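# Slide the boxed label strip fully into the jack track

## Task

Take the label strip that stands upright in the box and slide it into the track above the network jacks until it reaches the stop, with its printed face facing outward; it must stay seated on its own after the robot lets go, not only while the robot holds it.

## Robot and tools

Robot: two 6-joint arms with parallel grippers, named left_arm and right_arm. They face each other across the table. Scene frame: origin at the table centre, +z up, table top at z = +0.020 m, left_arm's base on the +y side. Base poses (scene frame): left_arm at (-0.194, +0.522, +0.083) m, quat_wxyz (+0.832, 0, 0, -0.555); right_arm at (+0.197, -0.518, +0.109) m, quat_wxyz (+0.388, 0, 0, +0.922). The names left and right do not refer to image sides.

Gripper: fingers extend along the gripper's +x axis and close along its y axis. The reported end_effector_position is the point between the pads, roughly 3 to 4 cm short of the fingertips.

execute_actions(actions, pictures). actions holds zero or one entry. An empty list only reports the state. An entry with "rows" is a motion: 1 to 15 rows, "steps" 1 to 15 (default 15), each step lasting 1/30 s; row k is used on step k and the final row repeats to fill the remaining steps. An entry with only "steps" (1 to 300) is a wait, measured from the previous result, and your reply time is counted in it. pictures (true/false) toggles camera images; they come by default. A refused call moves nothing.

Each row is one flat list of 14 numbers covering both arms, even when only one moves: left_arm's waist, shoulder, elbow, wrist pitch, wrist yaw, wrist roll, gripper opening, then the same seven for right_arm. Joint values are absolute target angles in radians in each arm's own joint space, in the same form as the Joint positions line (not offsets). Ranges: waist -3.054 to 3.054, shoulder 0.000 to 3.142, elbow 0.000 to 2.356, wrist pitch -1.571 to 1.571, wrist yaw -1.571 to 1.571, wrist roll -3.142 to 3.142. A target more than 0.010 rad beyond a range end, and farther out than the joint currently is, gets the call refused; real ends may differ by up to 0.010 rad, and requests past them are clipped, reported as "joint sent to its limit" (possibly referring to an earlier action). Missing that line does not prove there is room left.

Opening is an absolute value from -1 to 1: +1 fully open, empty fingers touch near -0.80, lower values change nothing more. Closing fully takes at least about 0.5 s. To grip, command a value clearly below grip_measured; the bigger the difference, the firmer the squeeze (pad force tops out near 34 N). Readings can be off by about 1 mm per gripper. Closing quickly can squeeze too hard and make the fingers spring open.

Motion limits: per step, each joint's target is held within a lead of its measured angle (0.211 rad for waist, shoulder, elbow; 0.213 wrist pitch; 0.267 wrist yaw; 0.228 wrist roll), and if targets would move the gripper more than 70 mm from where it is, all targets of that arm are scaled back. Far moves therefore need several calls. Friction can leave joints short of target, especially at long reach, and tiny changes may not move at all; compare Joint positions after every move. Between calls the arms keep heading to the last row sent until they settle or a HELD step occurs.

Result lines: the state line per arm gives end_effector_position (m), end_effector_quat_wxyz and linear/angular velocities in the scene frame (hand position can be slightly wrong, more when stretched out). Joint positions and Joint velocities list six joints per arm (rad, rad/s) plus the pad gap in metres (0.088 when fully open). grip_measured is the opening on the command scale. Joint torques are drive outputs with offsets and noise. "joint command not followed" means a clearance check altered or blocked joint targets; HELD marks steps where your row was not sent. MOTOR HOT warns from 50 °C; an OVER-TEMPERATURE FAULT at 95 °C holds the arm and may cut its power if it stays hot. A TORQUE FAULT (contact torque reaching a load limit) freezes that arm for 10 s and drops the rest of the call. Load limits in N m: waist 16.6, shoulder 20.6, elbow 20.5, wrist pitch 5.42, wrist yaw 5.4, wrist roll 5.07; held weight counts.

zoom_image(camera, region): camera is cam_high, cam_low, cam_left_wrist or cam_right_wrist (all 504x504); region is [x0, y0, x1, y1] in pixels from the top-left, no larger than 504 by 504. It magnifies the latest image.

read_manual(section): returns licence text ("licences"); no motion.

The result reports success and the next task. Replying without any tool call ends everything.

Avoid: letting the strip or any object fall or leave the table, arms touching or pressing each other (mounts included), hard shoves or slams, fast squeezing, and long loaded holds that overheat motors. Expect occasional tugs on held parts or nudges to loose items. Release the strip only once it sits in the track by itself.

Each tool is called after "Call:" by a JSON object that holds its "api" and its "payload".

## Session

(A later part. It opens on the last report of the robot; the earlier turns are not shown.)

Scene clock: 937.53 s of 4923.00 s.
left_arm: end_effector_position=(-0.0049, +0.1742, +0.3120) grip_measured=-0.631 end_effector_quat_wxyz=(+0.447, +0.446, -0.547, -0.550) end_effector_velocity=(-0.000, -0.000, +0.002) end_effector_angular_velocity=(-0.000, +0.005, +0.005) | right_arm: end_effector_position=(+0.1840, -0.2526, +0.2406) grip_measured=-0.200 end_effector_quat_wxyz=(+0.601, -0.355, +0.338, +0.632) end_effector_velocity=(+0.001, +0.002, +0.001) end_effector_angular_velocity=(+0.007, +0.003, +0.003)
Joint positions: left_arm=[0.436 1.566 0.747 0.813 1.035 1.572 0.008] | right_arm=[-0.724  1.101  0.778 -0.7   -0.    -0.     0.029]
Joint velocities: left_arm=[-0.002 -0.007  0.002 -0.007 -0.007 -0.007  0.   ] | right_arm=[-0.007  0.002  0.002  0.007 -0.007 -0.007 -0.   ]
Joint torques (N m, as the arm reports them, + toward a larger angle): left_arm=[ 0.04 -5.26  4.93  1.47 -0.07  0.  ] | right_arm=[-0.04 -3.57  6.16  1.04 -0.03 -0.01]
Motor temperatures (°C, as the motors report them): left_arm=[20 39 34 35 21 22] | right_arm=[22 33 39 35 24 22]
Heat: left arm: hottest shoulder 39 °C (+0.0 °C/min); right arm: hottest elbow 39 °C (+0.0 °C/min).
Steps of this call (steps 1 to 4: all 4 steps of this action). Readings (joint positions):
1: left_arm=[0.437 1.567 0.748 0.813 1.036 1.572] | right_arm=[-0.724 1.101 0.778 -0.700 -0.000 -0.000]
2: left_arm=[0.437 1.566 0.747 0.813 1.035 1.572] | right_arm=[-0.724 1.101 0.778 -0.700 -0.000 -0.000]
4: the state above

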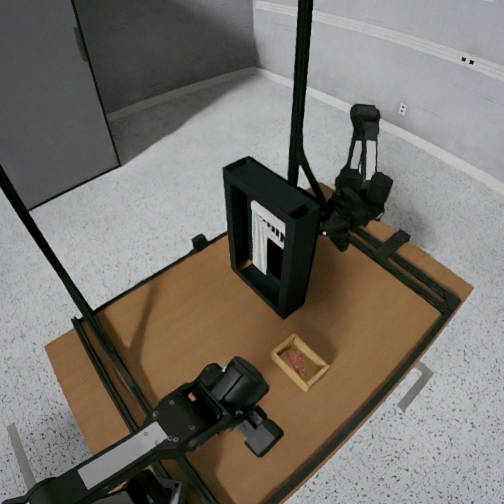

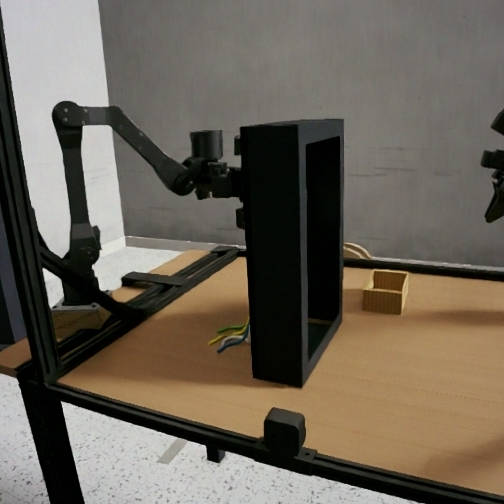

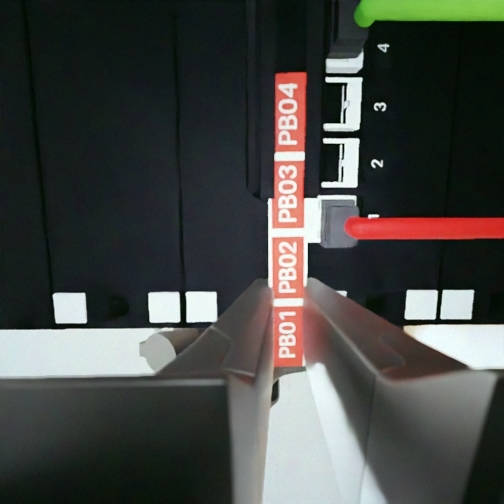

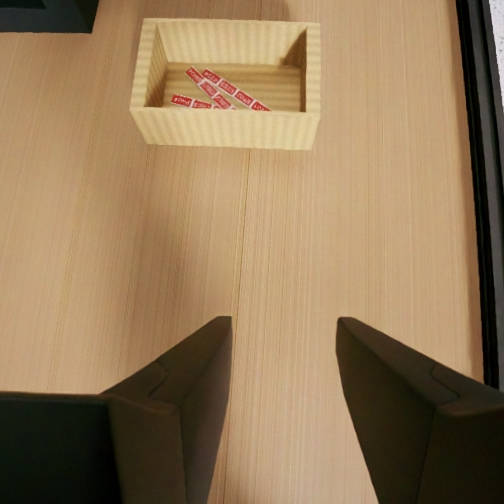

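Call:
{"api": "execute_actions", "payload": {"actions": [{"rows": [[0.434,1.554,0.7355,0.813,1.030,1.572,-0.76,-0.724,1.10,0.78,-0.70,0,0,-0.2],[0.4311,1.5503,0.732,0.8125,1.0269,1.572,-0.76,-0.724,1.10,0.78,-0.70,0,0,-0.2],[0.4282,1.5467,0.7285,0.812,1.0238,1.572,-0.76,-0.724,1.10,0.78,-0.70,0,0,-0.2],[0.4253,1.543,0.725,0.812,1.0207,1.572,-0.76,-0.724,1.10,0.78,-0.70,0,0,-0.2],[0.4223,1.5393,0.7215,0.8115,1.0177,1.572,-0.76,-0.724,1.10,0.78,-0.70,0,0,-0.2],[0.4194,1.5357,0.718,0.8115,1.0146,1.572,-0.76,-0.724,1.10,0.78,-0.70,0,0,-0.2],[0.4165,1.532,0.7145,0.811,1.0115,1.572,-0.76,-0.724,1.10,0.78,-0.70,0,0,-0.2],[0.4136,1.5283,0.711,0.811,1.0084,1.572,-0.76,-0.724,1.10,0.78,-0.70,0,0,-0.2],[0.4107,1.5247,0.7075,0.8105,1.0053,1.572,-0.76,-0.724,1.10,0.78,-0.70,0,0,-0.2],[0.4078,1.521,0.704,0.8105,1.0022,1.572,-0.76,-0.724,1.10,0.78,-0.70,0,0,-0.2],[0.4048,1.5173,0.7005,0.810,0.9992,1.572,-0.76,-0.724,1.10,0.78,-0.70,0,0,-0.2],[0.4019,1.5137,0.697,0.810,0.9961,1.572,-0.76,-0.724,1.10,0.78,-0.70,0,0,-0.2],[0.399,1.510,0.6935,0.810,0.993,1.572,-0.76,-0.724,1.10,0.78,-0.70,0,0,-0.2]], "steps": 15}], "pictures": false}}

Call:
{"api": "execute_actions", "payload": {"actions": [{"rows": [[0.399,1.510,0.6935,0.810,0.993,1.572,-0.76,-0.724,1.10,0.78,-0.70,0,0,-0.2],[0.399,1.510,0.6935,0.810,0.993,1.572,-0.76,-0.724,1.10,0.78,-0.70,0,0,-0.2],[0.401,1.523,0.7055,0.8115,0.999,1.572,-0.76,-0.724,1.10,0.78,-0.70,0,0,-0.2]], "steps": 4}]}}

Scene clock: 952.67 s of 4923.00 s.
left_arm: end_effector_position=(-0.0186, +0.1744, +0.3119) grip_measured=-0.631 end_effector_quat_wxyz=(+0.447, +0.447, -0.546, -0.550) end_effector_velocity=(-0.020, -0.001, -0.002) end_effector_angular_velocity=(+0.014, +0.019, +0.000) | right_arm: end_effector_position=(+0.1840, -0.2527, +0.2405) grip_measured=-0.200 end_effector_quat_wxyz=(+0.601, -0.355, +0.338, +0.632) end_effector_velocity=(-0.000, -0.002, -0.001) end_effector_angular_velocity=(-0.008, +0.010, -0.005)
Joint positions: left_arm=[0.404 1.526 0.708 0.812 1.001 1.572 0.008] | right_arm=[-0.724  1.101  0.778 -0.701 -0.    -0.     0.029]
Joint velocities: left_arm=[-0.051 -0.056 -0.051 -0.022 -0.051 -0.007  0.003] | right_arm=[-0.002 -0.002 -0.002 -0.007 -0.007  0.007 -0.   ]
Joint torques (N m, as the arm reports them, + toward a larger angle): left_arm=[ 0.21 -6.12  4.01  1.29 -0.16 -0.03] | right_arm=[-0.06 -3.53  6.15  1.03 -0.03  0.  ]
Motor temperatures (°C, as the motors report them): left_arm=[20 39 34 36 21 22] | right_arm=[22 32 39 35 24 22]
Heat: left arm: hottest shoulder 39 °C (+0.0 °C/min); right arm: hottest elbow 39 °C (+0.0 °C/min).
Steps of this call (steps 1 to 15: the robot went on to your last target; steps 16 to 439: nothing new was sent; steps 440 to 454: all 15 steps of this action). Readings (joint positions):
440: left_arm=[0.436 1.566 0.746 0.813 1.035 1.572] | right_arm=[-0.724 1.101 0.778 -0.701 -0.000 -0.000]
441: left_arm=[0.436 1.566 0.746 0.813 1.035 1.572] | right_arm=[-0.724 1.101 0.778 -0.701 -0.000 -0.000]
443: left_arm=[0.434 1.563 0.744 0.813 1.032 1.572] | right_arm=[-0.724 1.101 0.778 -0.701 -0.000 -0.000]
447: left_arm=[0.423 1.550 0.731 0.813 1.021 1.572] | right_arm=[-0.724 1.101 0.778 -0.701 -0.000 -0.000]
454: the state above

Scene clock: 952.80 s of 4923.00 s.
left_arm: end_effector_position=(-0.0196, +0.1744, +0.3120) grip_measured=-0.631 end_effector_quat_wxyz=(+0.447, +0.447, -0.546, -0.550) end_effector_velocity=(+0.001, +0.001, +0.001) end_effector_angular_velocity=(-0.007, -0.012, +0.010) | right_arm: end_effector_position=(+0.1840, -0.2527, +0.2405) grip_measured=-0.200 end_effector_quat_wxyz=(+0.601, -0.355, +0.338, +0.632) end_effector_velocity=(-0.000, +0.001, +0.001) end_effector_angular_velocity=(+0.007, +0.010, -0.005)
Joint positions: left_arm=[0.402 1.523 0.706 0.812 0.999 1.572 0.008] | right_arm=[-0.724  1.101  0.778 -0.701 -0.    -0.     0.029]
Joint velocities: left_arm=[ 0.002 -0.002 -0.002  0.007 -0.007  0.007  0.002] | right_arm=[-0.002 -0.002 -0.002  0.007 -0.007  0.007  0.   ]
Joint torques (N m, as the arm reports them, + toward a larger angle): left_arm=[ 0.05 -4.92  5.04  1.34 -0.03  0.  ] | right_arm=[-0.06 -3.53  6.2   1.05 -0.03  0.  ]
Motor temperatures (°C, as the motors report them): left_arm=[20 39 34 36 21 22] | right_arm=[22 32 39 35 24 22]
Heat: left arm: hottest shoulder 39 °C (+0.0 °C/min); right arm: hottest elbow 39 °C (+0.0 °C/min).
Steps of this call (steps 1 to 4: all 4 steps of this action). Readings (joint positions):
1: left_arm=[0.402 1.524 0.707 0.812 1.000 1.572] | right_arm=[-0.724 1.101 0.778 -0.701 -0.000 -0.000]
2: left_arm=[0.402 1.524 0.706 0.812 0.999 1.572] | right_arm=[-0.724 1.101 0.778 -0.701 -0.000 -0.000]
4: the state above

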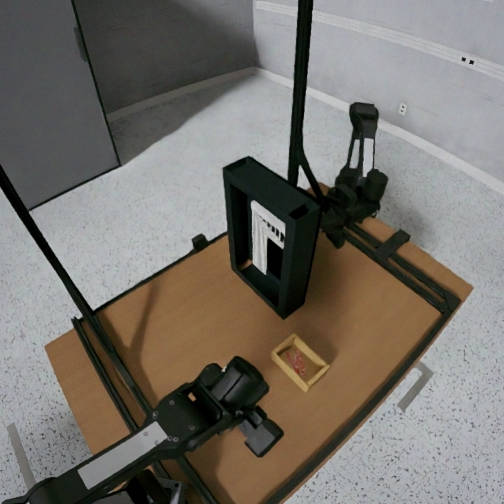

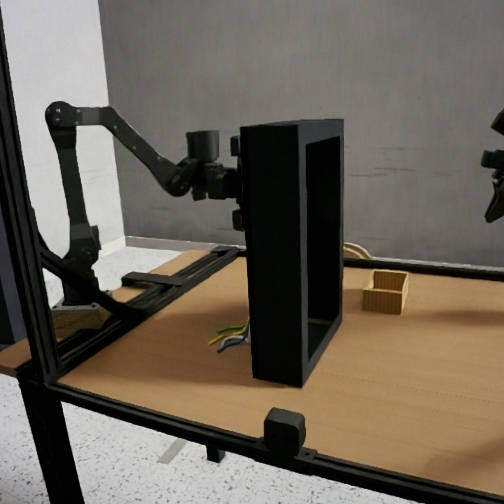

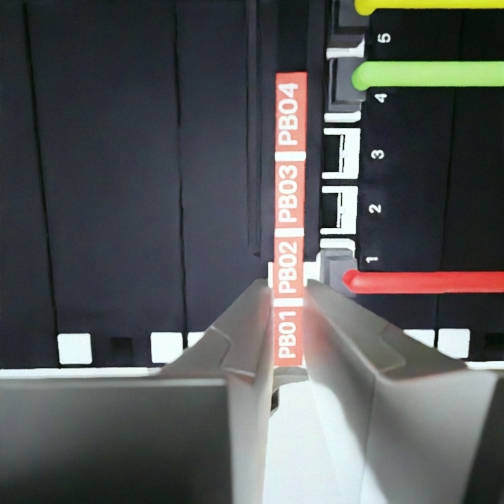

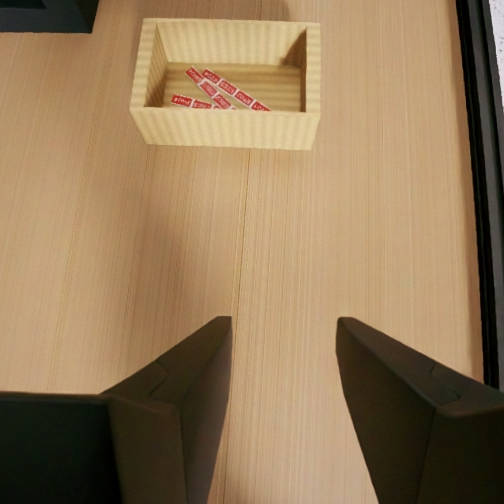

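Call:
{"api": "execute_actions", "payload": {"actions": [{"rows": [[0.402,1.523,0.706,0.812,0.999,1.572,-0.62,-0.724,1.10,0.78,-0.70,0,0,-0.2],[0.402,1.523,0.706,0.812,0.999,1.572,-0.54,-0.724,1.10,0.78,-0.70,0,0,-0.2],[0.402,1.523,0.706,0.812,0.999,1.572,-0.54,-0.724,1.10,0.78,-0.70,0,0,-0.2],[0.402,1.523,0.706,0.812,0.999,1.572,-0.54,-0.724,1.10,0.78,-0.70,0,0,-0.2],[0.402,1.523,0.706,0.812,0.999,1.572,-0.54,-0.724,1.10,0.78,-0.70,0,0,-0.2],[0.404,1.534,0.718,0.812,1.004,1.572,-0.54,-0.724,1.10,0.78,-0.70,0,0,-0.2],[0.408,1.539,0.723,0.812,1.008,1.572,-0.54,-0.724,1.10,0.78,-0.70,0,0,-0.2],[0.413,1.545,0.729,0.812,1.013,1.572,-0.54,-0.724,1.10,0.78,-0.70,0,0,-0.2],[0.418,1.551,0.735,0.812,1.018,1.572,-0.54,-0.724,1.10,0.78,-0.70,0,0,-0.2],[0.423,1.557,0.741,0.813,1.023,1.572,-0.54,-0.724,1.10,0.78,-0.70,0,0,-0.2],[0.428,1.564,0.747,0.813,1.029,1.572,-0.54,-0.724,1.10,0.78,-0.70,0,0,-0.2],[0.433,1.571,0.753,0.813,1.035,1.572,-0.54,-0.724,1.10,0.78,-0.70,0,0,-0.2],[0.438,1.578,0.760,0.813,1.040,1.572,-0.54,-0.724,1.10,0.78,-0.70,0,0,-0.2],[0.443,1.584,0.766,0.813,1.045,1.572,-0.54,-0.724,1.10,0.78,-0.70,0,0,-0.2],[0.448,1.590,0.773,0.813,1.050,1.572,-0.54,-0.724,1.10,0.78,-0.70,0,0,-0.2]], "steps": 15}], "pictures": false}}

Call:
{"api": "execute_actions", "payload": {"actions": [{"rows": [[0.453,1.596,0.779,0.813,1.055,1.572,-0.54,-0.724,1.10,0.78,-0.70,0,0,-0.2],[0.458,1.602,0.786,0.813,1.060,1.572,-0.54,-0.724,1.10,0.78,-0.70,0,0,-0.2],[0.463,1.608,0.792,0.813,1.065,1.572,-0.54,-0.724,1.10,0.78,-0.70,0,0,-0.2],[0.467,1.613,0.797,0.813,1.069,1.572,-0.54,-0.724,1.10,0.78,-0.70,0,0,-0.2],[0.469,1.616,0.800,0.813,1.071,1.572,-0.54,-0.724,1.10,0.78,-0.70,0,0,-0.2],[0.469,1.616,0.800,0.813,1.071,1.572,-0.54,-0.724,1.10,0.78,-0.70,0,0,-0.2],[0.469,1.616,0.800,0.813,1.071,1.572,-0.54,-0.724,1.10,0.78,-0.70,0,0,-0.2],[0.469,1.616,0.800,0.813,1.071,1.572,-0.54,-0.724,1.10,0.78,-0.70,0,0,-0.2],[0.469,1.616,0.800,0.813,1.071,1.572,-0.54,-0.724,1.10,0.78,-0.70,0,0,-0.2],[0.467,1.604,0.787,0.812,1.065,1.572,-0.54,-0.724,1.10,0.78,-0.70,0,0,-0.2]], "steps": 11}]}}

Scene clock: 974.47 s of 4923.00 s.
left_arm: end_effector_position=(-0.0058, +0.1740, +0.3118) grip_measured=-0.541 end_effector_quat_wxyz=(+0.447, +0.446, -0.546, -0.551) end_effector_velocity=(+0.063, +0.000, -0.002) end_effector_angular_velocity=(+0.009, +0.017, -0.020) | right_arm: end_effector_position=(+0.1840, -0.2526, +0.2407) grip_measured=-0.200 end_effector_quat_wxyz=(+0.601, -0.355, +0.337, +0.632) end_effector_velocity=(-0.000, +0.001, +0.001) end_effector_angular_velocity=(+0.007, +0.003, +0.008)
Joint positions: left_arm=[0.434 1.564 0.745 0.812 1.032 1.572 0.012] | right_arm=[-0.724  1.101  0.778 -0.7   -0.    -0.     0.029]
Joint velocities: left_arm=[ 0.149  0.188  0.183 -0.007  0.168 -0.007  0.   ] | right_arm=[-0.002 -0.002 -0.002  0.007 -0.007 -0.007 -0.   ]
Joint torques (N m, as the arm reports them, + toward a larger angle): left_arm=[ 0.61 -4.17  6.39  1.48  0.17 -0.05] | right_arm=[-0.05 -3.55  6.18  1.05 -0.02 -0.01]
Motor temperatures (°C, as the motors report them): left_arm=[20 38 34 36 21 22] | right_arm=[22 32 39 35 24 22]
Heat: left arm: hottest shoulder 38 °C (-1.0 °C/min); right arm: hottest elbow 39 °C (+0.0 °C/min).
Steps of this call (steps 1 to 15: the robot went on to your last target; steps 16 to 635: nothing new was sent; steps 636 to 650: all 15 steps of this action). Readings (joint positions):
636: left_arm=[0.402 1.523 0.705 0.812 0.999 1.572] | right_arm=[-0.724 1.101 0.778 -0.700 -0.000 -0.000]
637: left_arm=[0.402 1.523 0.705 0.812 0.999 1.572] | right_arm=[-0.724 1.101 0.778 -0.700 -0.000 -0.000]
639: left_arm=[0.402 1.523 0.705 0.812 0.999 1.572] | right_arm=[-0.724 1.101 0.778 -0.700 -0.000 -0.000]
643: left_arm=[0.403 1.525 0.707 0.812 1.001 1.572] | right_arm=[-0.724 1.101 0.778 -0.700 -0.000 -0.000]
650: the state above

Scene clock: 974.83 s of 4923.00 s.
left_arm: end_effector_position=(+0.0091, +0.1743, +0.3121) grip_measured=-0.540 end_effector_quat_wxyz=(+0.447, +0.447, -0.546, -0.550) end_effector_velocity=(-0.000, -0.000, -0.003) end_effector_angular_velocity=(+0.013, +0.009, +0.005) | right_arm: end_effector_position=(+0.1840, -0.2526, +0.2407) grip_measured=-0.200 end_effector_quat_wxyz=(+0.601, -0.355, +0.337, +0.632) end_effector_velocity=(+0.004, -0.001, +0.001) end_effector_angular_velocity=(-0.001, -0.023, -0.008)
Joint positions: left_arm=[0.467 1.604 0.786 0.812 1.064 1.572 0.013] | right_arm=[-0.724  1.101  0.778 -0.7   -0.    -0.     0.029]
Joint velocities: left_arm=[-0.002 -0.002 -0.002 -0.022 -0.007  0.007 -0.   ] | right_arm=[-0.002 -0.002  0.002 -0.007  0.022 -0.007 -0.   ]
Joint torques (N m, as the arm reports them, + toward a larger angle): left_arm=[ 0.06 -5.19  5.25  1.43  0.13 -0.05] | right_arm=[-0.07 -3.5   6.2   1.02 -0.02  0.  ]
Motor temperatures (°C, as the motors report them): left_arm=[20 38 34 36 21 22] | right_arm=[22 32 39 35 24 22]
Heat: left arm: hottest shoulder 38 °C (-1.0 °C/min); right arm: hottest elbow 39 °C (+0.0 °C/min).
Steps of this call (steps 1 to 11: all 11 steps of this action). Readings (joint positions):
1: left_arm=[0.439 1.570 0.751 0.812 1.037 1.572] | right_arm=[-0.724 1.101 0.778 -0.700 -0.000 -0.000]
2: left_arm=[0.443 1.576 0.757 0.812 1.043 1.572] | right_arm=[-0.724 1.101 0.778 -0.700 -0.000 -0.000]
4: left_arm=[0.453 1.588 0.769 0.812 1.052 1.572] | right_arm=[-0.724 1.101 0.778 -0.700 -0.000 -0.000]
8: left_arm=[0.466 1.602 0.785 0.812 1.062 1.572] | right_arm=[-0.724 1.101 0.778 -0.700 -0.000 -0.000]
11: the state above

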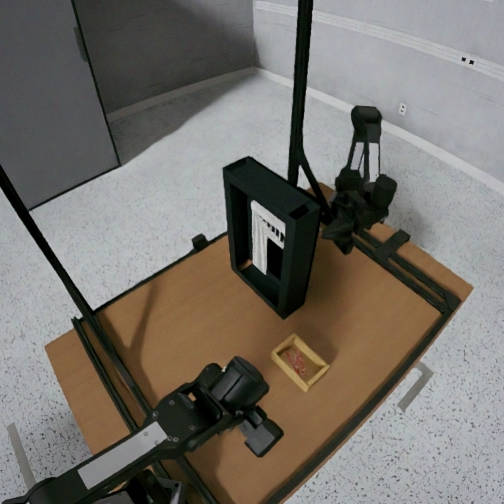

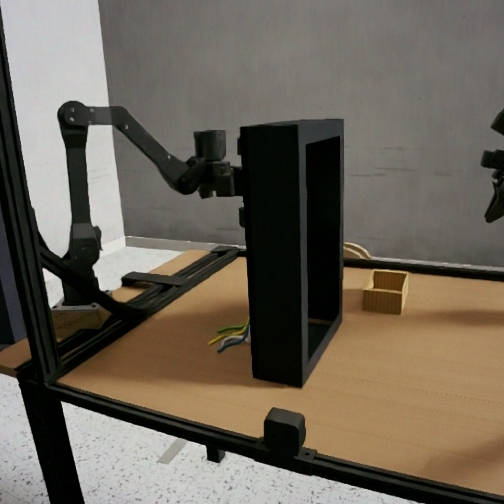

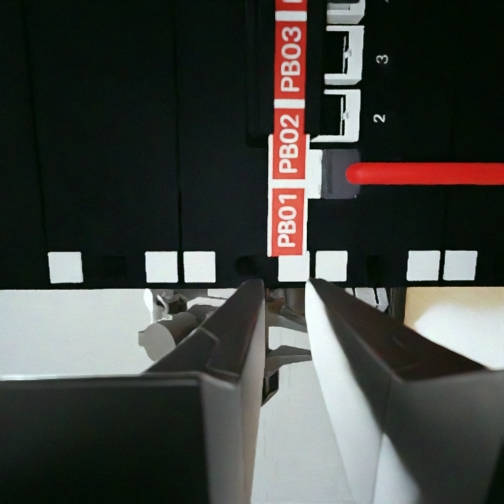

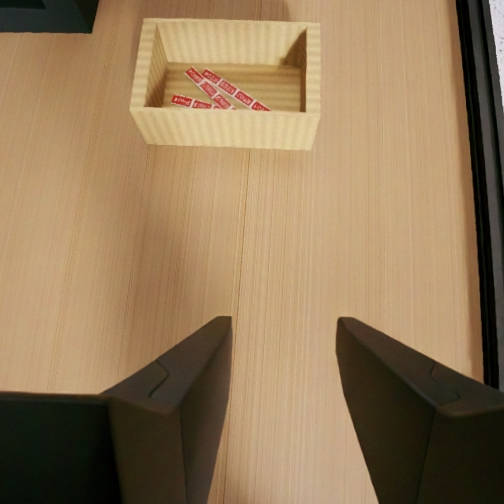

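Call:
{"api": "execute_actions", "payload": {"actions": [{"rows": [[0.467,1.604,0.787,0.812,1.065,1.572,-0.65,-0.724,1.10,0.78,-0.70,0,0,-0.2],[0.467,1.604,0.787,0.812,1.065,1.572,-0.74,-0.724,1.10,0.78,-0.70,0,0,-0.2],[0.465,1.593,0.775,0.813,1.060,1.572,-0.80,-0.724,1.10,0.78,-0.70,0,0,-0.2],[0.462,1.589,0.771,0.813,1.057,1.572,-0.82,-0.724,1.10,0.78,-0.70,0,0,-0.2],[0.4588,1.5852,0.767,0.8135,1.0543,1.572,-0.82,-0.724,1.10,0.78,-0.70,0,0,-0.2],[0.455,1.580,0.762,0.814,1.050,1.572,-0.82,-0.724,1.10,0.78,-0.70,0,0,-0.2],[0.4515,1.5755,0.7573,0.814,1.0465,1.572,-0.82,-0.724,1.10,0.78,-0.70,0,0,-0.2],[0.448,1.571,0.7527,0.8145,1.043,1.572,-0.82,-0.724,1.10,0.78,-0.70,0,0,-0.2],[0.4445,1.5663,0.748,0.815,1.039,1.572,-0.82,-0.724,1.10,0.78,-0.70,0,0,-0.2],[0.441,1.5617,0.7433,0.815,1.0355,1.572,-0.82,-0.724,1.10,0.78,-0.70,0,0,-0.2],[0.4375,1.557,0.7387,0.815,1.032,1.572,-0.82,-0.724,1.10,0.78,-0.70,0,0,-0.2],[0.434,1.5525,0.734,0.814,1.028,1.572,-0.82,-0.724,1.10,0.78,-0.70,0,0,-0.2],[0.4305,1.5483,0.730,0.813,1.0245,1.572,-0.82,-0.724,1.10,0.78,-0.70,0,0,-0.2],[0.427,1.544,0.726,0.812,1.021,1.572,-0.82,-0.724,1.10,0.78,-0.70,0,0,-0.2],[0.4235,1.5398,0.722,0.8115,1.0175,1.572,-0.82,-0.724,1.10,0.78,-0.70,0,0,-0.2]], "steps": 15}], "pictures": false}}

Call:
{"api": "execute_actions", "payload": {"actions": [{"rows": [[0.420,1.5355,0.718,0.811,1.014,1.572,-0.82,-0.724,1.10,0.78,-0.70,0,0,-0.2],[0.4165,1.5313,0.714,0.811,1.0105,1.572,-0.82,-0.724,1.10,0.78,-0.70,0,0,-0.2],[0.413,1.527,0.710,0.8105,1.007,1.572,-0.82,-0.724,1.10,0.78,-0.70,0,0,-0.2],[0.4095,1.5228,0.706,0.8105,1.0035,1.572,-0.82,-0.724,1.10,0.78,-0.70,0,0,-0.2],[0.406,1.5185,0.702,0.810,1.000,1.572,-0.82,-0.724,1.10,0.78,-0.70,0,0,-0.2],[0.4025,1.5143,0.698,0.810,0.9965,1.572,-0.82,-0.724,1.10,0.78,-0.70,0,0,-0.2],[0.399,1.510,0.6935,0.810,0.993,1.572,-0.82,-0.724,1.10,0.78,-0.70,0,0,-0.2],[0.3965,1.5073,0.691,0.810,0.9905,1.572,-0.82,-0.724,1.10,0.78,-0.70,0,0,-0.2],[0.394,1.5045,0.6885,0.810,0.988,1.572,-0.82,-0.724,1.10,0.78,-0.70,0,0,-0.2],[0.392,1.502,0.686,0.810,0.986,1.572,-0.82,-0.724,1.10,0.78,-0.70,0,0,-0.2],[0.392,1.502,0.686,0.810,0.986,1.572,-0.82,-0.724,1.10,0.78,-0.70,0,0,-0.2],[0.392,1.502,0.686,0.810,0.986,1.572,-0.82,-0.724,1.10,0.78,-0.70,0,0,-0.2],[0.392,1.502,0.686,0.810,0.986,1.572,-0.82,-0.724,1.10,0.78,-0.70,0,0,-0.2],[0.392,1.502,0.686,0.810,0.986,1.572,-0.82,-0.724,1.10,0.78,-0.70,0,0,-0.2],[0.394,1.515,0.698,0.811,0.992,1.572,-0.82,-0.724,1.10,0.78,-0.70,0,0,-0.2]], "steps": 15}]}}

Scene clock: 1000.03 s of 4923.00 s.
left_arm: end_effector_position=(-0.0056, +0.1743, +0.3121) grip_measured=-0.777 end_effector_quat_wxyz=(+0.447, +0.447, -0.546, -0.550) end_effector_velocity=(-0.043, -0.001, +0.002) end_effector_angular_velocity=(-0.003, -0.009, +0.020) | right_arm: end_effector_position=(+0.1840, -0.2526, +0.2407) grip_measured=-0.200 end_effector_quat_wxyz=(+0.601, -0.355, +0.337, +0.632) end_effector_velocity=(-0.003, +0.001, +0.001) end_effector_angular_velocity=(+0.007, +0.015, +0.015)
Joint positions: left_arm=[0.434 1.563 0.744 0.813 1.032 1.572 0.001] | right_arm=[-0.724  1.101  0.778 -0.7   -0.    -0.     0.029]
Joint velocities: left_arm=[-0.105 -0.134 -0.125 -0.007 -0.125  0.007 -0.   ] | right_arm=[-0.002 -0.002 -0.002  0.007 -0.022 -0.007 -0.   ]
Joint torques (N m, as the arm reports them, + toward a larger angle): left_arm=[-0.34 -6.2   4.15  1.41 -0.1  -0.03] | right_arm=[-0.06 -3.49  6.19  1.03 -0.03  0.  ]
Motor temperatures (°C, as the motors report them): left_arm=[20 38 34 36 21 22] | right_arm=[22 32 39 35 24 22]
Heat: left arm: hottest shoulder 38 °C (-1.0 °C/min); right arm: hottest elbow 39 °C (+0.0 °C/min).
Steps of this call (steps 1 to 15: the robot went on to your last target; steps 16 to 90: nothing new was sent; then 21.70 s passed at rest; steps 91 to 105: all 15 steps of this action). Readings (joint positions):
91: left_arm=[0.467 1.604 0.786 0.812 1.064 1.572] | right_arm=[-0.724 1.101 0.778 -0.700 -0.000 -0.000]
92: left_arm=[0.467 1.604 0.786 0.812 1.064 1.572] | right_arm=[-0.724 1.101 0.778 -0.700 -0.000 -0.000]
94: left_arm=[0.467 1.604 0.786 0.812 1.064 1.572] | right_arm=[-0.724 1.101 0.778 -0.700 -0.000 -0.000]
98: left_arm=[0.459 1.595 0.775 0.812 1.056 1.572] | right_arm=[-0.724 1.101 0.778 -0.700 -0.000 -0.000]
105: the state above

Scene clock: 1000.53 s of 4923.00 s.
left_arm: end_effector_position=(-0.0228, +0.1744, +0.3124) grip_measured=-0.777 end_effector_quat_wxyz=(+0.446, +0.447, -0.547, -0.549) end_effector_velocity=(-0.002, -0.001, -0.003) end_effector_angular_velocity=(+0.010, +0.016, +0.000) | right_arm: end_effector_position=(+0.1840, -0.2526, +0.2407) grip_measured=-0.200 end_effector_quat_wxyz=(+0.601, -0.355, +0.337, +0.632) end_effector_velocity=(-0.000, -0.002, -0.001) end_effector_angular_velocity=(-0.007, +0.002, +0.008)
Joint positions: left_arm=[0.394 1.514 0.698 0.812 0.993 1.572 0.001] | right_arm=[-0.724  1.101  0.778 -0.7   -0.    -0.     0.029]
Joint velocities: left_arm=[-0.007 -0.002 -0.007 -0.007 -0.007 -0.007 -0.   ] | right_arm=[-0.002 -0.002 -0.002 -0.007 -0.007 -0.007 -0.   ]
Joint torques (N m, as the arm reports them, + toward a larger angle): left_arm=[ 0.03 -4.78  4.86  1.27 -0.16 -0.02] | right_arm=[-0.06 -3.5   6.16  1.03 -0.03  0.  ]
Motor temperatures (°C, as the motors report them): left_arm=[20 39 34 36 21 22] | right_arm=[22 32 39 35 24 22]
Heat: left arm: hottest shoulder 39 °C (+0.0 °C/min); right arm: hottest elbow 39 °C (+0.0 °C/min).
Steps of this call (steps 1 to 15: all 15 steps of this action). Readings (joint positions):
1: left_arm=[0.431 1.558 0.740 0.813 1.028 1.572] | right_arm=[-0.724 1.101 0.778 -0.700 -0.000 -0.000]
2: left_arm=[0.427 1.554 0.736 0.813 1.024 1.572] | right_arm=[-0.724 1.101 0.778 -0.700 -0.000 -0.000]
4: left_arm=[0.420 1.545 0.728 0.813 1.017 1.572] | right_arm=[-0.724 1.101 0.778 -0.700 -0.000 -0.000]
8: left_arm=[0.406 1.529 0.711 0.812 1.004 1.572] | right_arm=[-0.724 1.101 0.778 -0.700 -0.000 -0.000]
15: the state above

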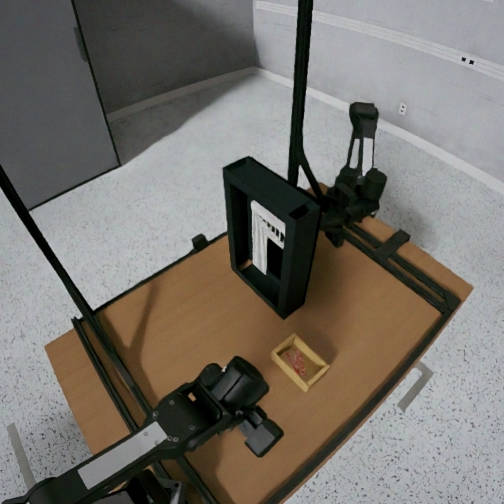

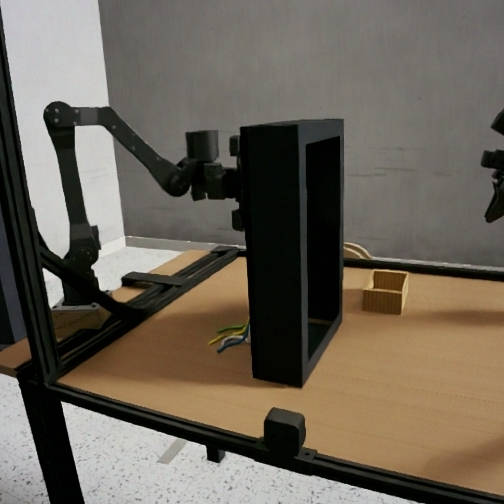

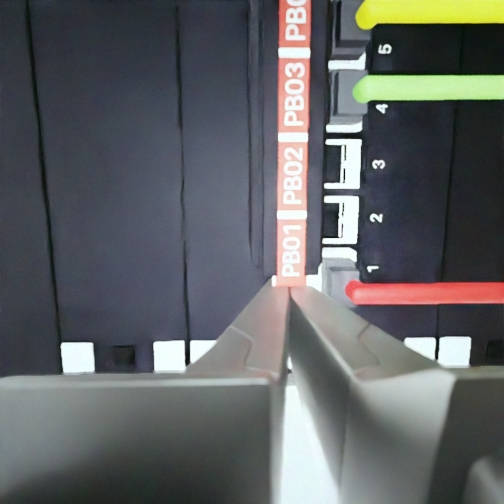

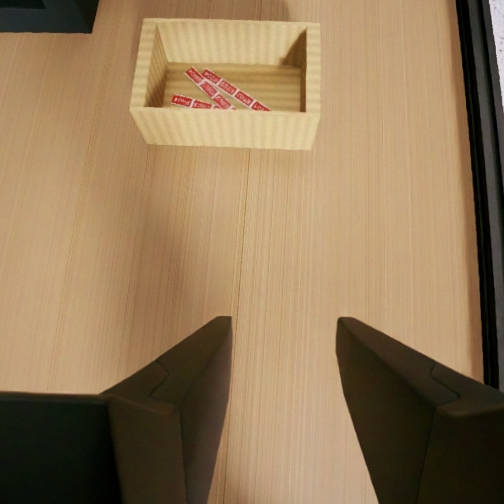

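About 3 mm left; push on gently.

Call:
{"api": "execute_actions", "payload": {"actions": [{"rows": [[0.392,1.503,0.686,0.811,0.988,1.572,-0.82,-0.724,1.10,0.78,-0.70,0,0,-0.2],[0.391,1.502,0.685,0.811,0.987,1.572,-0.82,-0.724,1.10,0.78,-0.70,0,0,-0.2],[0.390,1.501,0.684,0.811,0.986,1.572,-0.82,-0.724,1.10,0.78,-0.70,0,0,-0.2],[0.389,1.4998,0.683,0.811,0.9855,1.572,-0.82,-0.724,1.10,0.78,-0.70,0,0,-0.2],[0.388,1.4987,0.682,0.811,0.985,1.572,-0.82,-0.724,1.10,0.78,-0.70,0,0,-0.2],[0.387,1.4976,0.681,0.811,0.9845,1.572,-0.82,-0.724,1.10,0.78,-0.70,0,0,-0.2],[0.386,1.4965,0.680,0.811,0.984,1.572,-0.82,-0.724,1.10,0.78,-0.70,0,0,-0.2],[0.385,1.4954,0.679,0.811,0.9835,1.572,-0.82,-0.724,1.10,0.78,-0.70,0,0,-0.2],[0.384,1.4943,0.678,0.811,0.983,1.572,-0.82,-0.724,1.10,0.78,-0.70,0,0,-0.2],[0.383,1.4932,0.677,0.811,0.983,1.572,-0.82,-0.724,1.10,0.78,-0.70,0,0,-0.2],[0.382,1.492,0.676,0.811,0.983,1.572,-0.82,-0.724,1.10,0.78,-0.70,0,0,-0.2],[0.381,1.491,0.675,0.811,0.983,1.572,-0.82,-0.724,1.10,0.78,-0.70,0,0,-0.2],[0.380,1.491,0.675,0.811,0.983,1.572,-0.82,-0.724,1.10,0.78,-0.70,0,0,-0.2]], "steps": 15}]}}

Call:
{"api": "zoom_image", "payload": {"camera": "cam_left_wrist", "region": [240, 240, 340, 320]}}

Scene clock: 1008.60 s of 4923.00 s.
left_arm: end_effector_position=(-0.0257, +0.1747, +0.3122) grip_measured=-0.777 end_effector_quat_wxyz=(+0.447, +0.447, -0.546, -0.549) end_effector_velocity=(-0.001, +0.001, +0.001) end_effector_angular_velocity=(-0.007, -0.012, +0.005) | right_arm: end_effector_position=(+0.1840, -0.2527, +0.2406) grip_measured=-0.200 end_effector_quat_wxyz=(+0.601, -0.355, +0.338, +0.632) end_effector_velocity=(-0.002, +0.002, +0.002) end_effector_angular_velocity=(+0.012, +0.003, +0.013)
Joint positions: left_arm=[0.387 1.505 0.688 0.812 0.982 1.572 0.001] | right_arm=[-0.724  1.101  0.778 -0.701 -0.    -0.     0.029]
Joint velocities: left_arm=[-0.002 -0.007 -0.007  0.007 -0.007  0.007  0.   ] | right_arm=[ 0.002 -0.002  0.002  0.007 -0.007 -0.007 -0.   ]
Joint torques (N m, as the arm reports them, + toward a larger angle): left_arm=[-0.52 -5.94  4.02  1.36  0.13 -0.02] | right_arm=[-0.07 -3.51  6.2   1.02 -0.03  0.01]
Motor temperatures (°C, as the motors report them): left_arm=[20 38 34 36 21 22] | right_arm=[22 32 39 35 24 22]
Heat: left arm: hottest shoulder 38 °C (-1.0 °C/min); right arm: hottest elbow 39 °C (+0.0 °C/min).
Steps of this call (steps 1 to 15: the robot went on to your last target; steps 16 to 90: nothing new was sent; then 4.57 s passed at rest; steps 91 to 105: all 15 steps of this action). Readings (joint positions):
91: left_arm=[0.394 1.514 0.698 0.812 0.993 1.572] | right_arm=[-0.724 1.101 0.778 -0.701 -0.000 -0.000]
92: left_arm=[0.394 1.514 0.698 0.812 0.993 1.572] | right_arm=[-0.724 1.101 0.778 -0.701 -0.000 -0.000]
94: left_arm=[0.394 1.514 0.698 0.812 0.992 1.572] | right_arm=[-0.724 1.101 0.778 -0.701 -0.000 -0.000]
98: left_arm=[0.390 1.510 0.693 0.812 0.990 1.572] | right_arm=[-0.724 1.101 0.778 -0.701 -0.000 -0.000]
105: the state above

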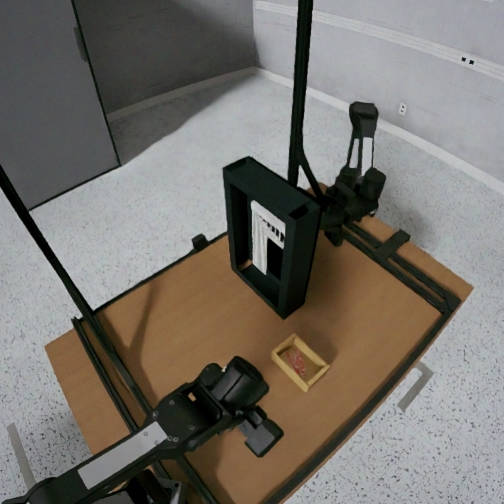

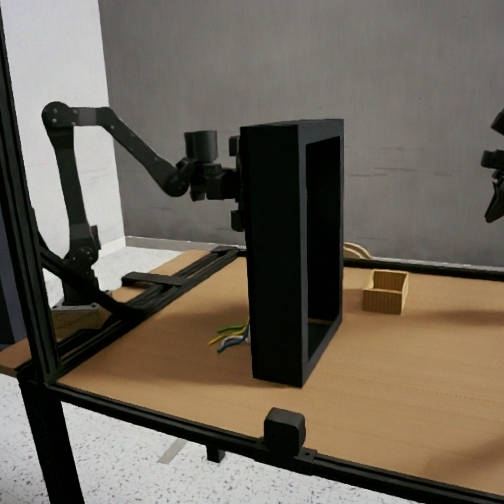

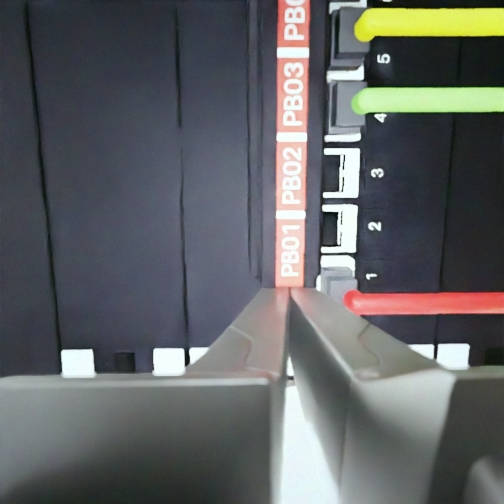

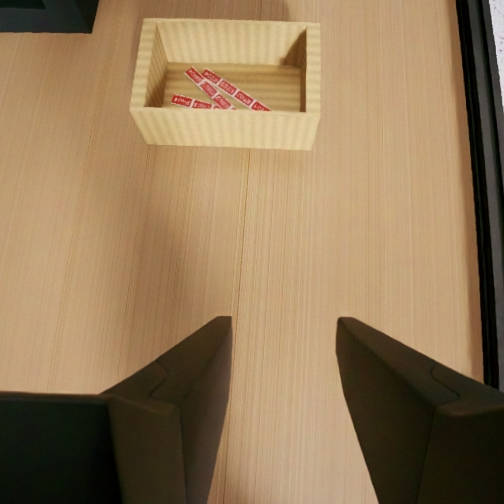

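Region (240, 240, 340, 320) of cam_left_wrist's 504x504 image, scaled by 5.040, with more detail than that image has; it fills the top 403 rows of this view, and the rest is white.

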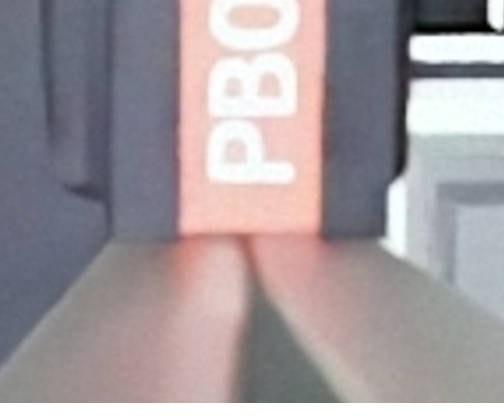

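Call:
{"api": "execute_actions", "payload": {"actions": [{"rows": [[0.392,1.505,0.688,0.811,0.985,1.572,-0.8,-0.724,1.10,0.78,-0.70,0,0,-0.2],[0.400,1.500,0.684,0.811,0.994,1.572,-0.8,-0.724,1.10,0.78,-0.70,0,0,-0.2],[0.410,1.492,0.677,0.811,1.005,1.572,-0.8,-0.724,1.10,0.78,-0.70,0,0,-0.2],[0.420,1.484,0.670,0.810,1.017,1.572,-0.8,-0.724,1.10,0.78,-0.70,0,0,-0.2],[0.430,1.476,0.662,0.810,1.029,1.572,-0.8,-0.724,1.10,0.78,-0.70,0,0,-0.2],[0.440,1.467,0.654,0.809,1.040,1.572,-0.8,-0.724,1.10,0.78,-0.70,0,0,-0.2],[0.449,1.454,0.643,0.807,1.049,1.572,-0.8,-0.724,1.10,0.78,-0.70,0,0,-0.2],[0.457,1.438,0.630,0.804,1.057,1.572,-0.8,-0.724,1.10,0.78,-0.70,0,0,-0.2],[0.465,1.422,0.617,0.801,1.065,1.572,-0.8,-0.724,1.10,0.78,-0.70,0,0,-0.2],[0.473,1.406,0.604,0.798,1.073,1.572,-0.8,-0.724,1.10,0.78,-0.70,0,0,-0.2],[0.481,1.392,0.592,0.795,1.081,1.572,-0.8,-0.724,1.10,0.78,-0.70,0,0,-0.2],[0.487,1.380,0.582,0.793,1.087,1.572,-0.8,-0.724,1.10,0.78,-0.70,0,0,-0.2],[0.490,1.372,0.575,0.792,1.091,1.572,-0.8,-0.724,1.10,0.78,-0.70,0,0,-0.2]], "steps": 15}]}}

Scene clock: 1025.17 s of 4923.00 s.
left_arm: end_effector_position=(-0.0282, +0.2118, +0.3136) grip_measured=-0.777 end_effector_quat_wxyz=(+0.447, +0.447, -0.548, -0.548) end_effector_velocity=(-0.019, +0.040, +0.002) end_effector_angular_velocity=(-0.000, +0.016, +0.005) | right_arm: end_effector_position=(+0.1840, -0.2526, +0.2407) grip_measured=-0.200 end_effector_quat_wxyz=(+0.601, -0.355, +0.338, +0.632) end_effector_velocity=(-0.000, -0.002, -0.001) end_effector_angular_velocity=(-0.007, +0.002, +0.008)
Joint positions: left_arm=[0.483 1.392 0.596 0.796 1.08  1.572 0.001] | right_arm=[-0.724  1.101  0.778 -0.701 -0.    -0.     0.029]
Joint velocities: left_arm=[ 0.071 -0.178 -0.134 -0.037  0.066 -0.022 -0.   ] | right_arm=[-0.002 -0.002 -0.002 -0.007 -0.007 -0.007 -0.   ]
Joint torques (N m, as the arm reports them, + toward a larger angle): left_arm=[ 0.22 -4.49  4.57  1.17  0.19 -0.04] | right_arm=[-0.07 -3.48  6.17  1.06 -0.03  0.  ]
Motor temperatures (°C, as the motors report them): left_arm=[20 39 33 35 21 22] | right_arm=[22 32 39 35 24 22]
Heat: left arm: hottest shoulder 39 °C (+0.0 °C/min); right arm: hottest elbow 39 °C (+0.0 °C/min).
Steps of this call (steps 1 to 15: the robot went on to your last target; steps 16 to 90: nothing new was sent; then 13.07 s passed at rest; steps 91 to 105: all 15 steps of this action). Readings (joint positions):
91: left_arm=[0.386 1.504 0.687 0.812 0.981 1.572] | right_arm=[-0.724 1.101 0.778 -0.701 -0.000 -0.000]
92: left_arm=[0.387 1.504 0.687 0.812 0.982 1.572] | right_arm=[-0.724 1.101 0.778 -0.701 -0.000 -0.000]
94: left_arm=[0.396 1.503 0.687 0.812 0.993 1.572] | right_arm=[-0.724 1.101 0.778 -0.701 -0.000 -0.000]
98: left_arm=[0.433 1.479 0.665 0.809 1.028 1.572] | right_arm=[-0.724 1.101 0.778 -0.701 -0.000 -0.000]
105: the state above

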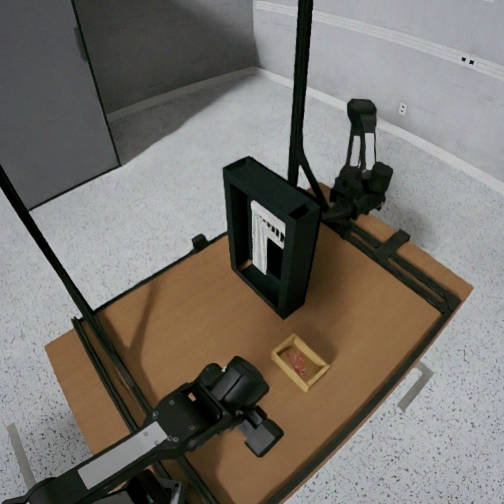

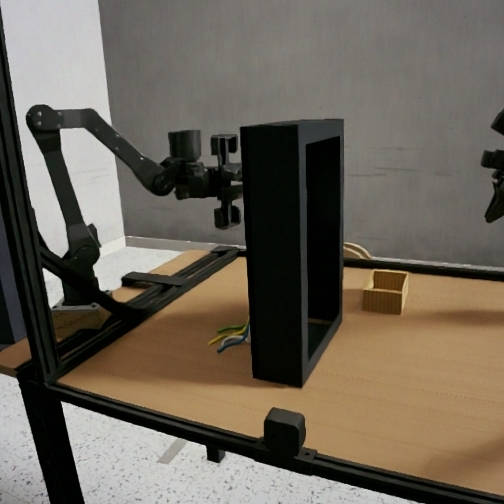

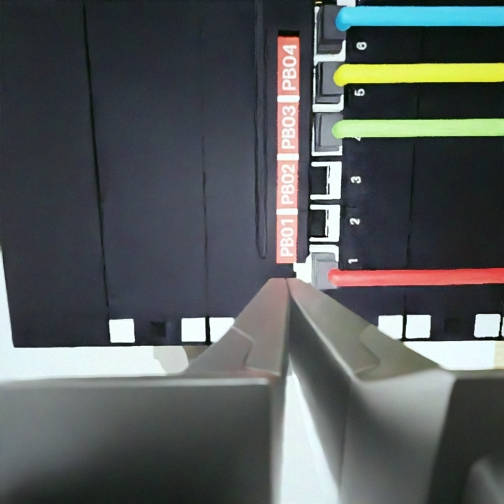

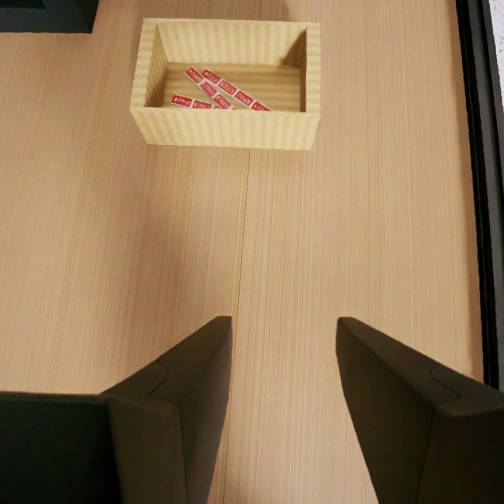

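Call:
{"api": "zoom_image", "payload": {"camera": "cam_left_wrist", "region": [255, 10, 325, 70]}}

Call:
{"api": "zoom_image", "payload": {"camera": "cam_left_wrist", "region": [255, 225, 325, 285]}}

Region (255, 10, 325, 70) of cam_left_wrist's 504x504 image, scaled by 7.200, with more detail than that image has; it fills the top 432 rows of this view, and the rest is white.

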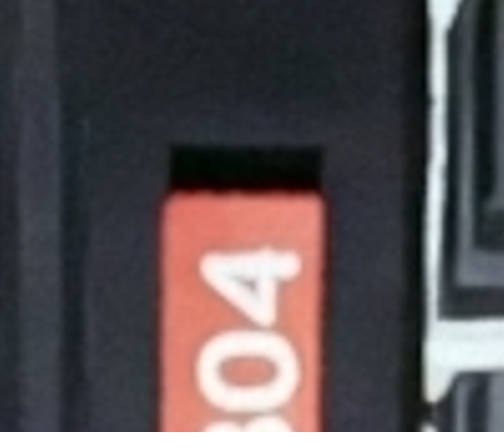

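Region (255, 225, 325, 285) of cam_left_wrist's 504x504 image, scaled by 7.200, with more detail than that image has; it fills the top 432 rows of this view, and the rest is white.

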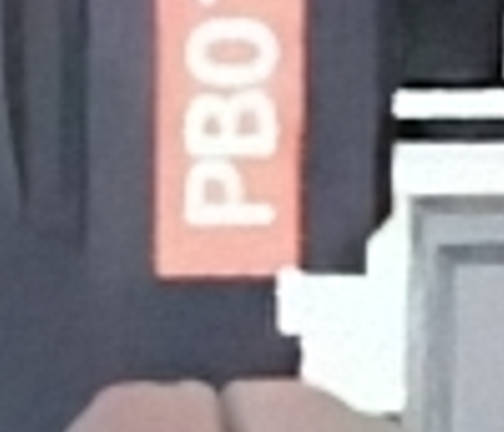

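Call:
{"api": "execute_actions", "payload": {"actions": [{"rows": [[0.485,1.400,0.608,0.791,1.080,1.572,-0.7,-0.724,1.10,0.78,-0.70,0,0,-0.2],[0.480,1.411,0.622,0.788,1.077,1.572,-0.6,-0.724,1.10,0.78,-0.70,0,0,-0.2],[0.475,1.422,0.636,0.785,1.073,1.572,-0.54,-0.724,1.10,0.78,-0.70,0,0,-0.2],[0.469,1.433,0.650,0.782,1.069,1.572,-0.54,-0.724,1.10,0.78,-0.70,0,0,-0.2],[0.463,1.444,0.663,0.779,1.065,1.572,-0.54,-0.724,1.10,0.78,-0.70,0,0,-0.2],[0.457,1.455,0.676,0.777,1.061,1.572,-0.54,-0.724,1.10,0.78,-0.70,0,0,-0.2],[0.451,1.466,0.689,0.775,1.057,1.572,-0.54,-0.724,1.10,0.78,-0.70,0,0,-0.2],[0.445,1.477,0.702,0.772,1.053,1.572,-0.54,-0.724,1.10,0.78,-0.70,0,0,-0.2],[0.439,1.487,0.714,0.770,1.049,1.572,-0.54,-0.724,1.10,0.78,-0.70,0,0,-0.2],[0.434,1.496,0.724,0.768,1.046,1.572,-0.54,-0.724,1.10,0.78,-0.70,0,0,-0.2],[0.429,1.503,0.731,0.766,1.043,1.572,-0.54,-0.724,1.10,0.78,-0.70,0,0,-0.2],[0.425,1.507,0.7355,0.7655,1.0415,1.572,-0.54,-0.724,1.10,0.78,-0.70,0,0,-0.2],[0.4225,1.507,0.7355,0.7655,1.0415,1.572,-0.54,-0.724,1.10,0.78,-0.70,0,0,-0.2]], "steps": 15}], "pictures": false}}

Call:
{"api": "execute_actions", "payload": {"actions": [{"rows": [[0.4225,1.507,0.7355,0.7655,1.0415,1.572,-0.54,-0.724,1.10,0.78,-0.70,0,0,-0.2],[0.4225,1.507,0.7355,0.7655,1.0415,1.572,-0.54,-0.724,1.10,0.78,-0.70,0,0,-0.2],[0.4245,1.495,0.7225,0.7675,1.0475,1.572,-0.54,-0.724,1.10,0.78,-0.70,0,0,-0.2]], "steps": 4}]}}

Call:
{"api": "zoom_image", "payload": {"camera": "cam_left_wrist", "region": [250, 220, 370, 320]}}

Scene clock: 1083.63 s of 4923.00 s.
left_arm: end_effector_position=(-0.0194, +0.1822, +0.3207) grip_measured=-0.541 end_effector_quat_wxyz=(+0.441, +0.440, -0.551, -0.555) end_effector_velocity=(-0.011, -0.022, -0.002) end_effector_angular_velocity=(+0.017, +0.023, -0.059) | right_arm: end_effector_position=(+0.1840, -0.2526, +0.2407) grip_measured=-0.200 end_effector_quat_wxyz=(+0.601, -0.355, +0.338, +0.632) end_effector_velocity=(-0.000, -0.002, -0.001) end_effector_angular_velocity=(-0.008, +0.010, -0.005)
Joint positions: left_arm=[0.428 1.493 0.718 0.768 1.048 1.572 0.012] | right_arm=[-0.724  1.101  0.778 -0.701 -0.    -0.     0.029]
Joint velocities: left_arm=[-0.066  0.056  0.056 -0.022 -0.007 -0.007  0.001] | right_arm=[-0.002 -0.002 -0.002 -0.007 -0.007  0.007 -0.   ]
Joint torques (N m, as the arm reports them, + toward a larger angle): left_arm=[ 0.04 -4.01  6.28  1.27 -0.12  0.  ] | right_arm=[-0.06 -3.53  6.18  1.05 -0.03  0.  ]
Motor temperatures (°C, as the motors report them): left_arm=[20 38 32 34 21 22] | right_arm=[22 31 39 35 24 22]
Heat: left arm: hottest shoulder 38 °C (-1.0 °C/min); right arm: hottest elbow 39 °C (+0.0 °C/min).
Steps of this call (steps 1 to 15: the robot went on to your last target; steps 16 to 90: nothing new was sent; then 54.97 s passed at rest; steps 91 to 105: all 15 steps of this action). Readings (joint positions):
91: left_arm=[0.488 1.382 0.586 0.794 1.086 1.572] | right_arm=[-0.724 1.101 0.778 -0.701 -0.000 -0.000]
92: left_arm=[0.487 1.384 0.589 0.793 1.086 1.572] | right_arm=[-0.724 1.101 0.778 -0.701 -0.000 -0.000]
94: left_arm=[0.482 1.398 0.605 0.789 1.084 1.572] | right_arm=[-0.724 1.101 0.778 -0.701 -0.000 -0.000]
98: left_arm=[0.462 1.440 0.657 0.780 1.068 1.572] | right_arm=[-0.724 1.101 0.778 -0.701 -0.000 -0.000]
105: the state above

Scene clock: 1083.77 s of 4923.00 s.
left_arm: end_effector_position=(-0.0197, +0.1812, +0.3205) grip_measured=-0.540 end_effector_quat_wxyz=(+0.440, +0.440, -0.551, -0.556) end_effector_velocity=(-0.000, -0.000, -0.001) end_effector_angular_velocity=(+0.003, -0.002, +0.005) | right_arm: end_effector_position=(+0.1840, -0.2526, +0.2407) grip_measured=-0.200 end_effector_quat_wxyz=(+0.601, -0.355, +0.338, +0.632) end_effector_velocity=(-0.003, -0.002, -0.001) end_effector_angular_velocity=(-0.008, +0.022, +0.003)
Joint positions: left_arm=[0.426 1.496 0.721 0.768 1.048 1.572 0.013] | right_arm=[-0.724  1.101  0.778 -0.701 -0.    -0.     0.029]
Joint velocities: left_arm=[-0.002 -0.002 -0.002 -0.007 -0.007  0.007 -0.   ] | right_arm=[-0.002 -0.002 -0.002 -0.007 -0.022  0.007 -0.   ]
Joint torques (N m, as the arm reports them, + toward a larger angle): left_arm=[ 0.1  -4.57  5.67  1.34 -0.03 -0.03] | right_arm=[-0.05 -3.52  6.16  1.06 -0.03  0.  ]
Motor temperatures (°C, as the motors report them): left_arm=[20 38 32 34 21 22] | right_arm=[22 31 39 35 24 22]
Heat: left arm: hottest shoulder 38 °C (-1.0 °C/min); right arm: hottest elbow 39 °C (+0.0 °C/min).
Steps of this call (steps 1 to 4: all 4 steps of this action). Readings (joint positions):
1: left_arm=[0.427 1.494 0.719 0.768 1.048 1.572] | right_arm=[-0.724 1.101 0.778 -0.701 -0.000 -0.000]
2: left_arm=[0.426 1.495 0.720 0.768 1.048 1.572] | right_arm=[-0.724 1.101 0.778 -0.701 -0.000 -0.000]
4: the state above

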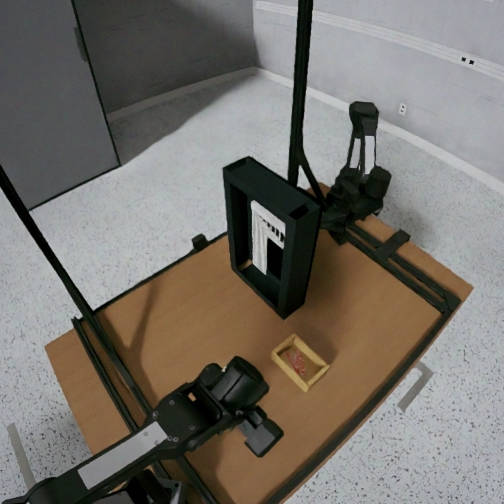

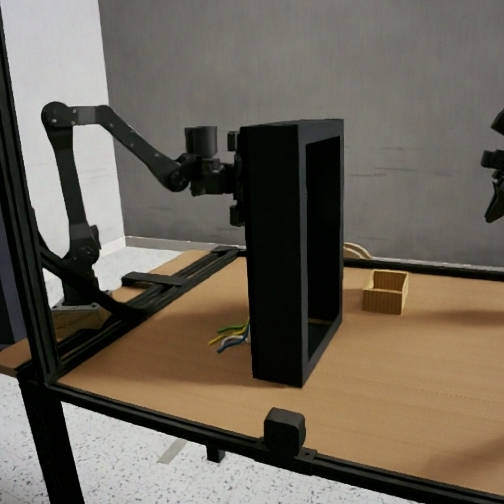

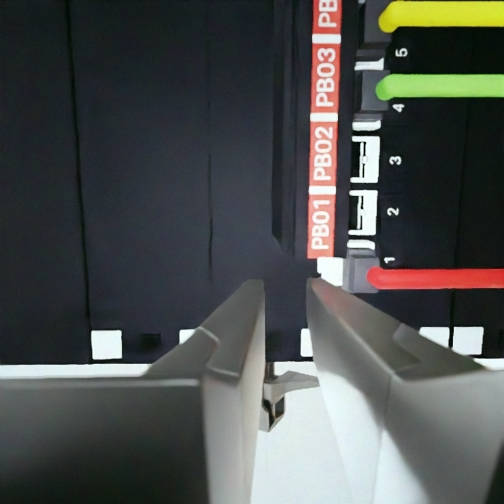

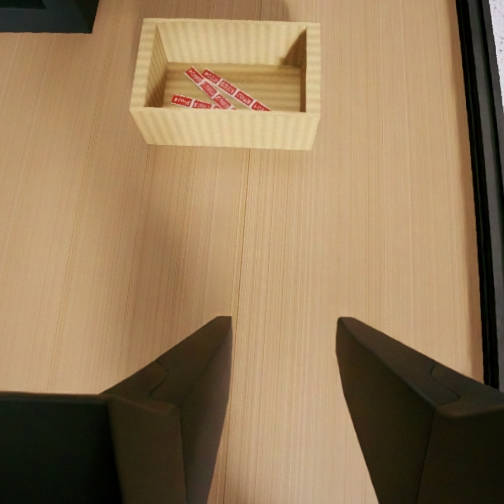

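Region (250, 220, 370, 320) of cam_left_wrist's 504x504 image, scaled by 4.200, with more detail than that image has.

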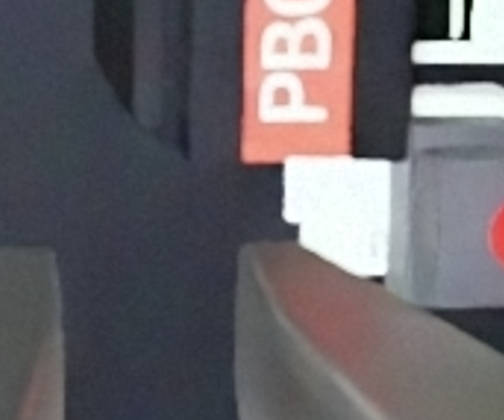

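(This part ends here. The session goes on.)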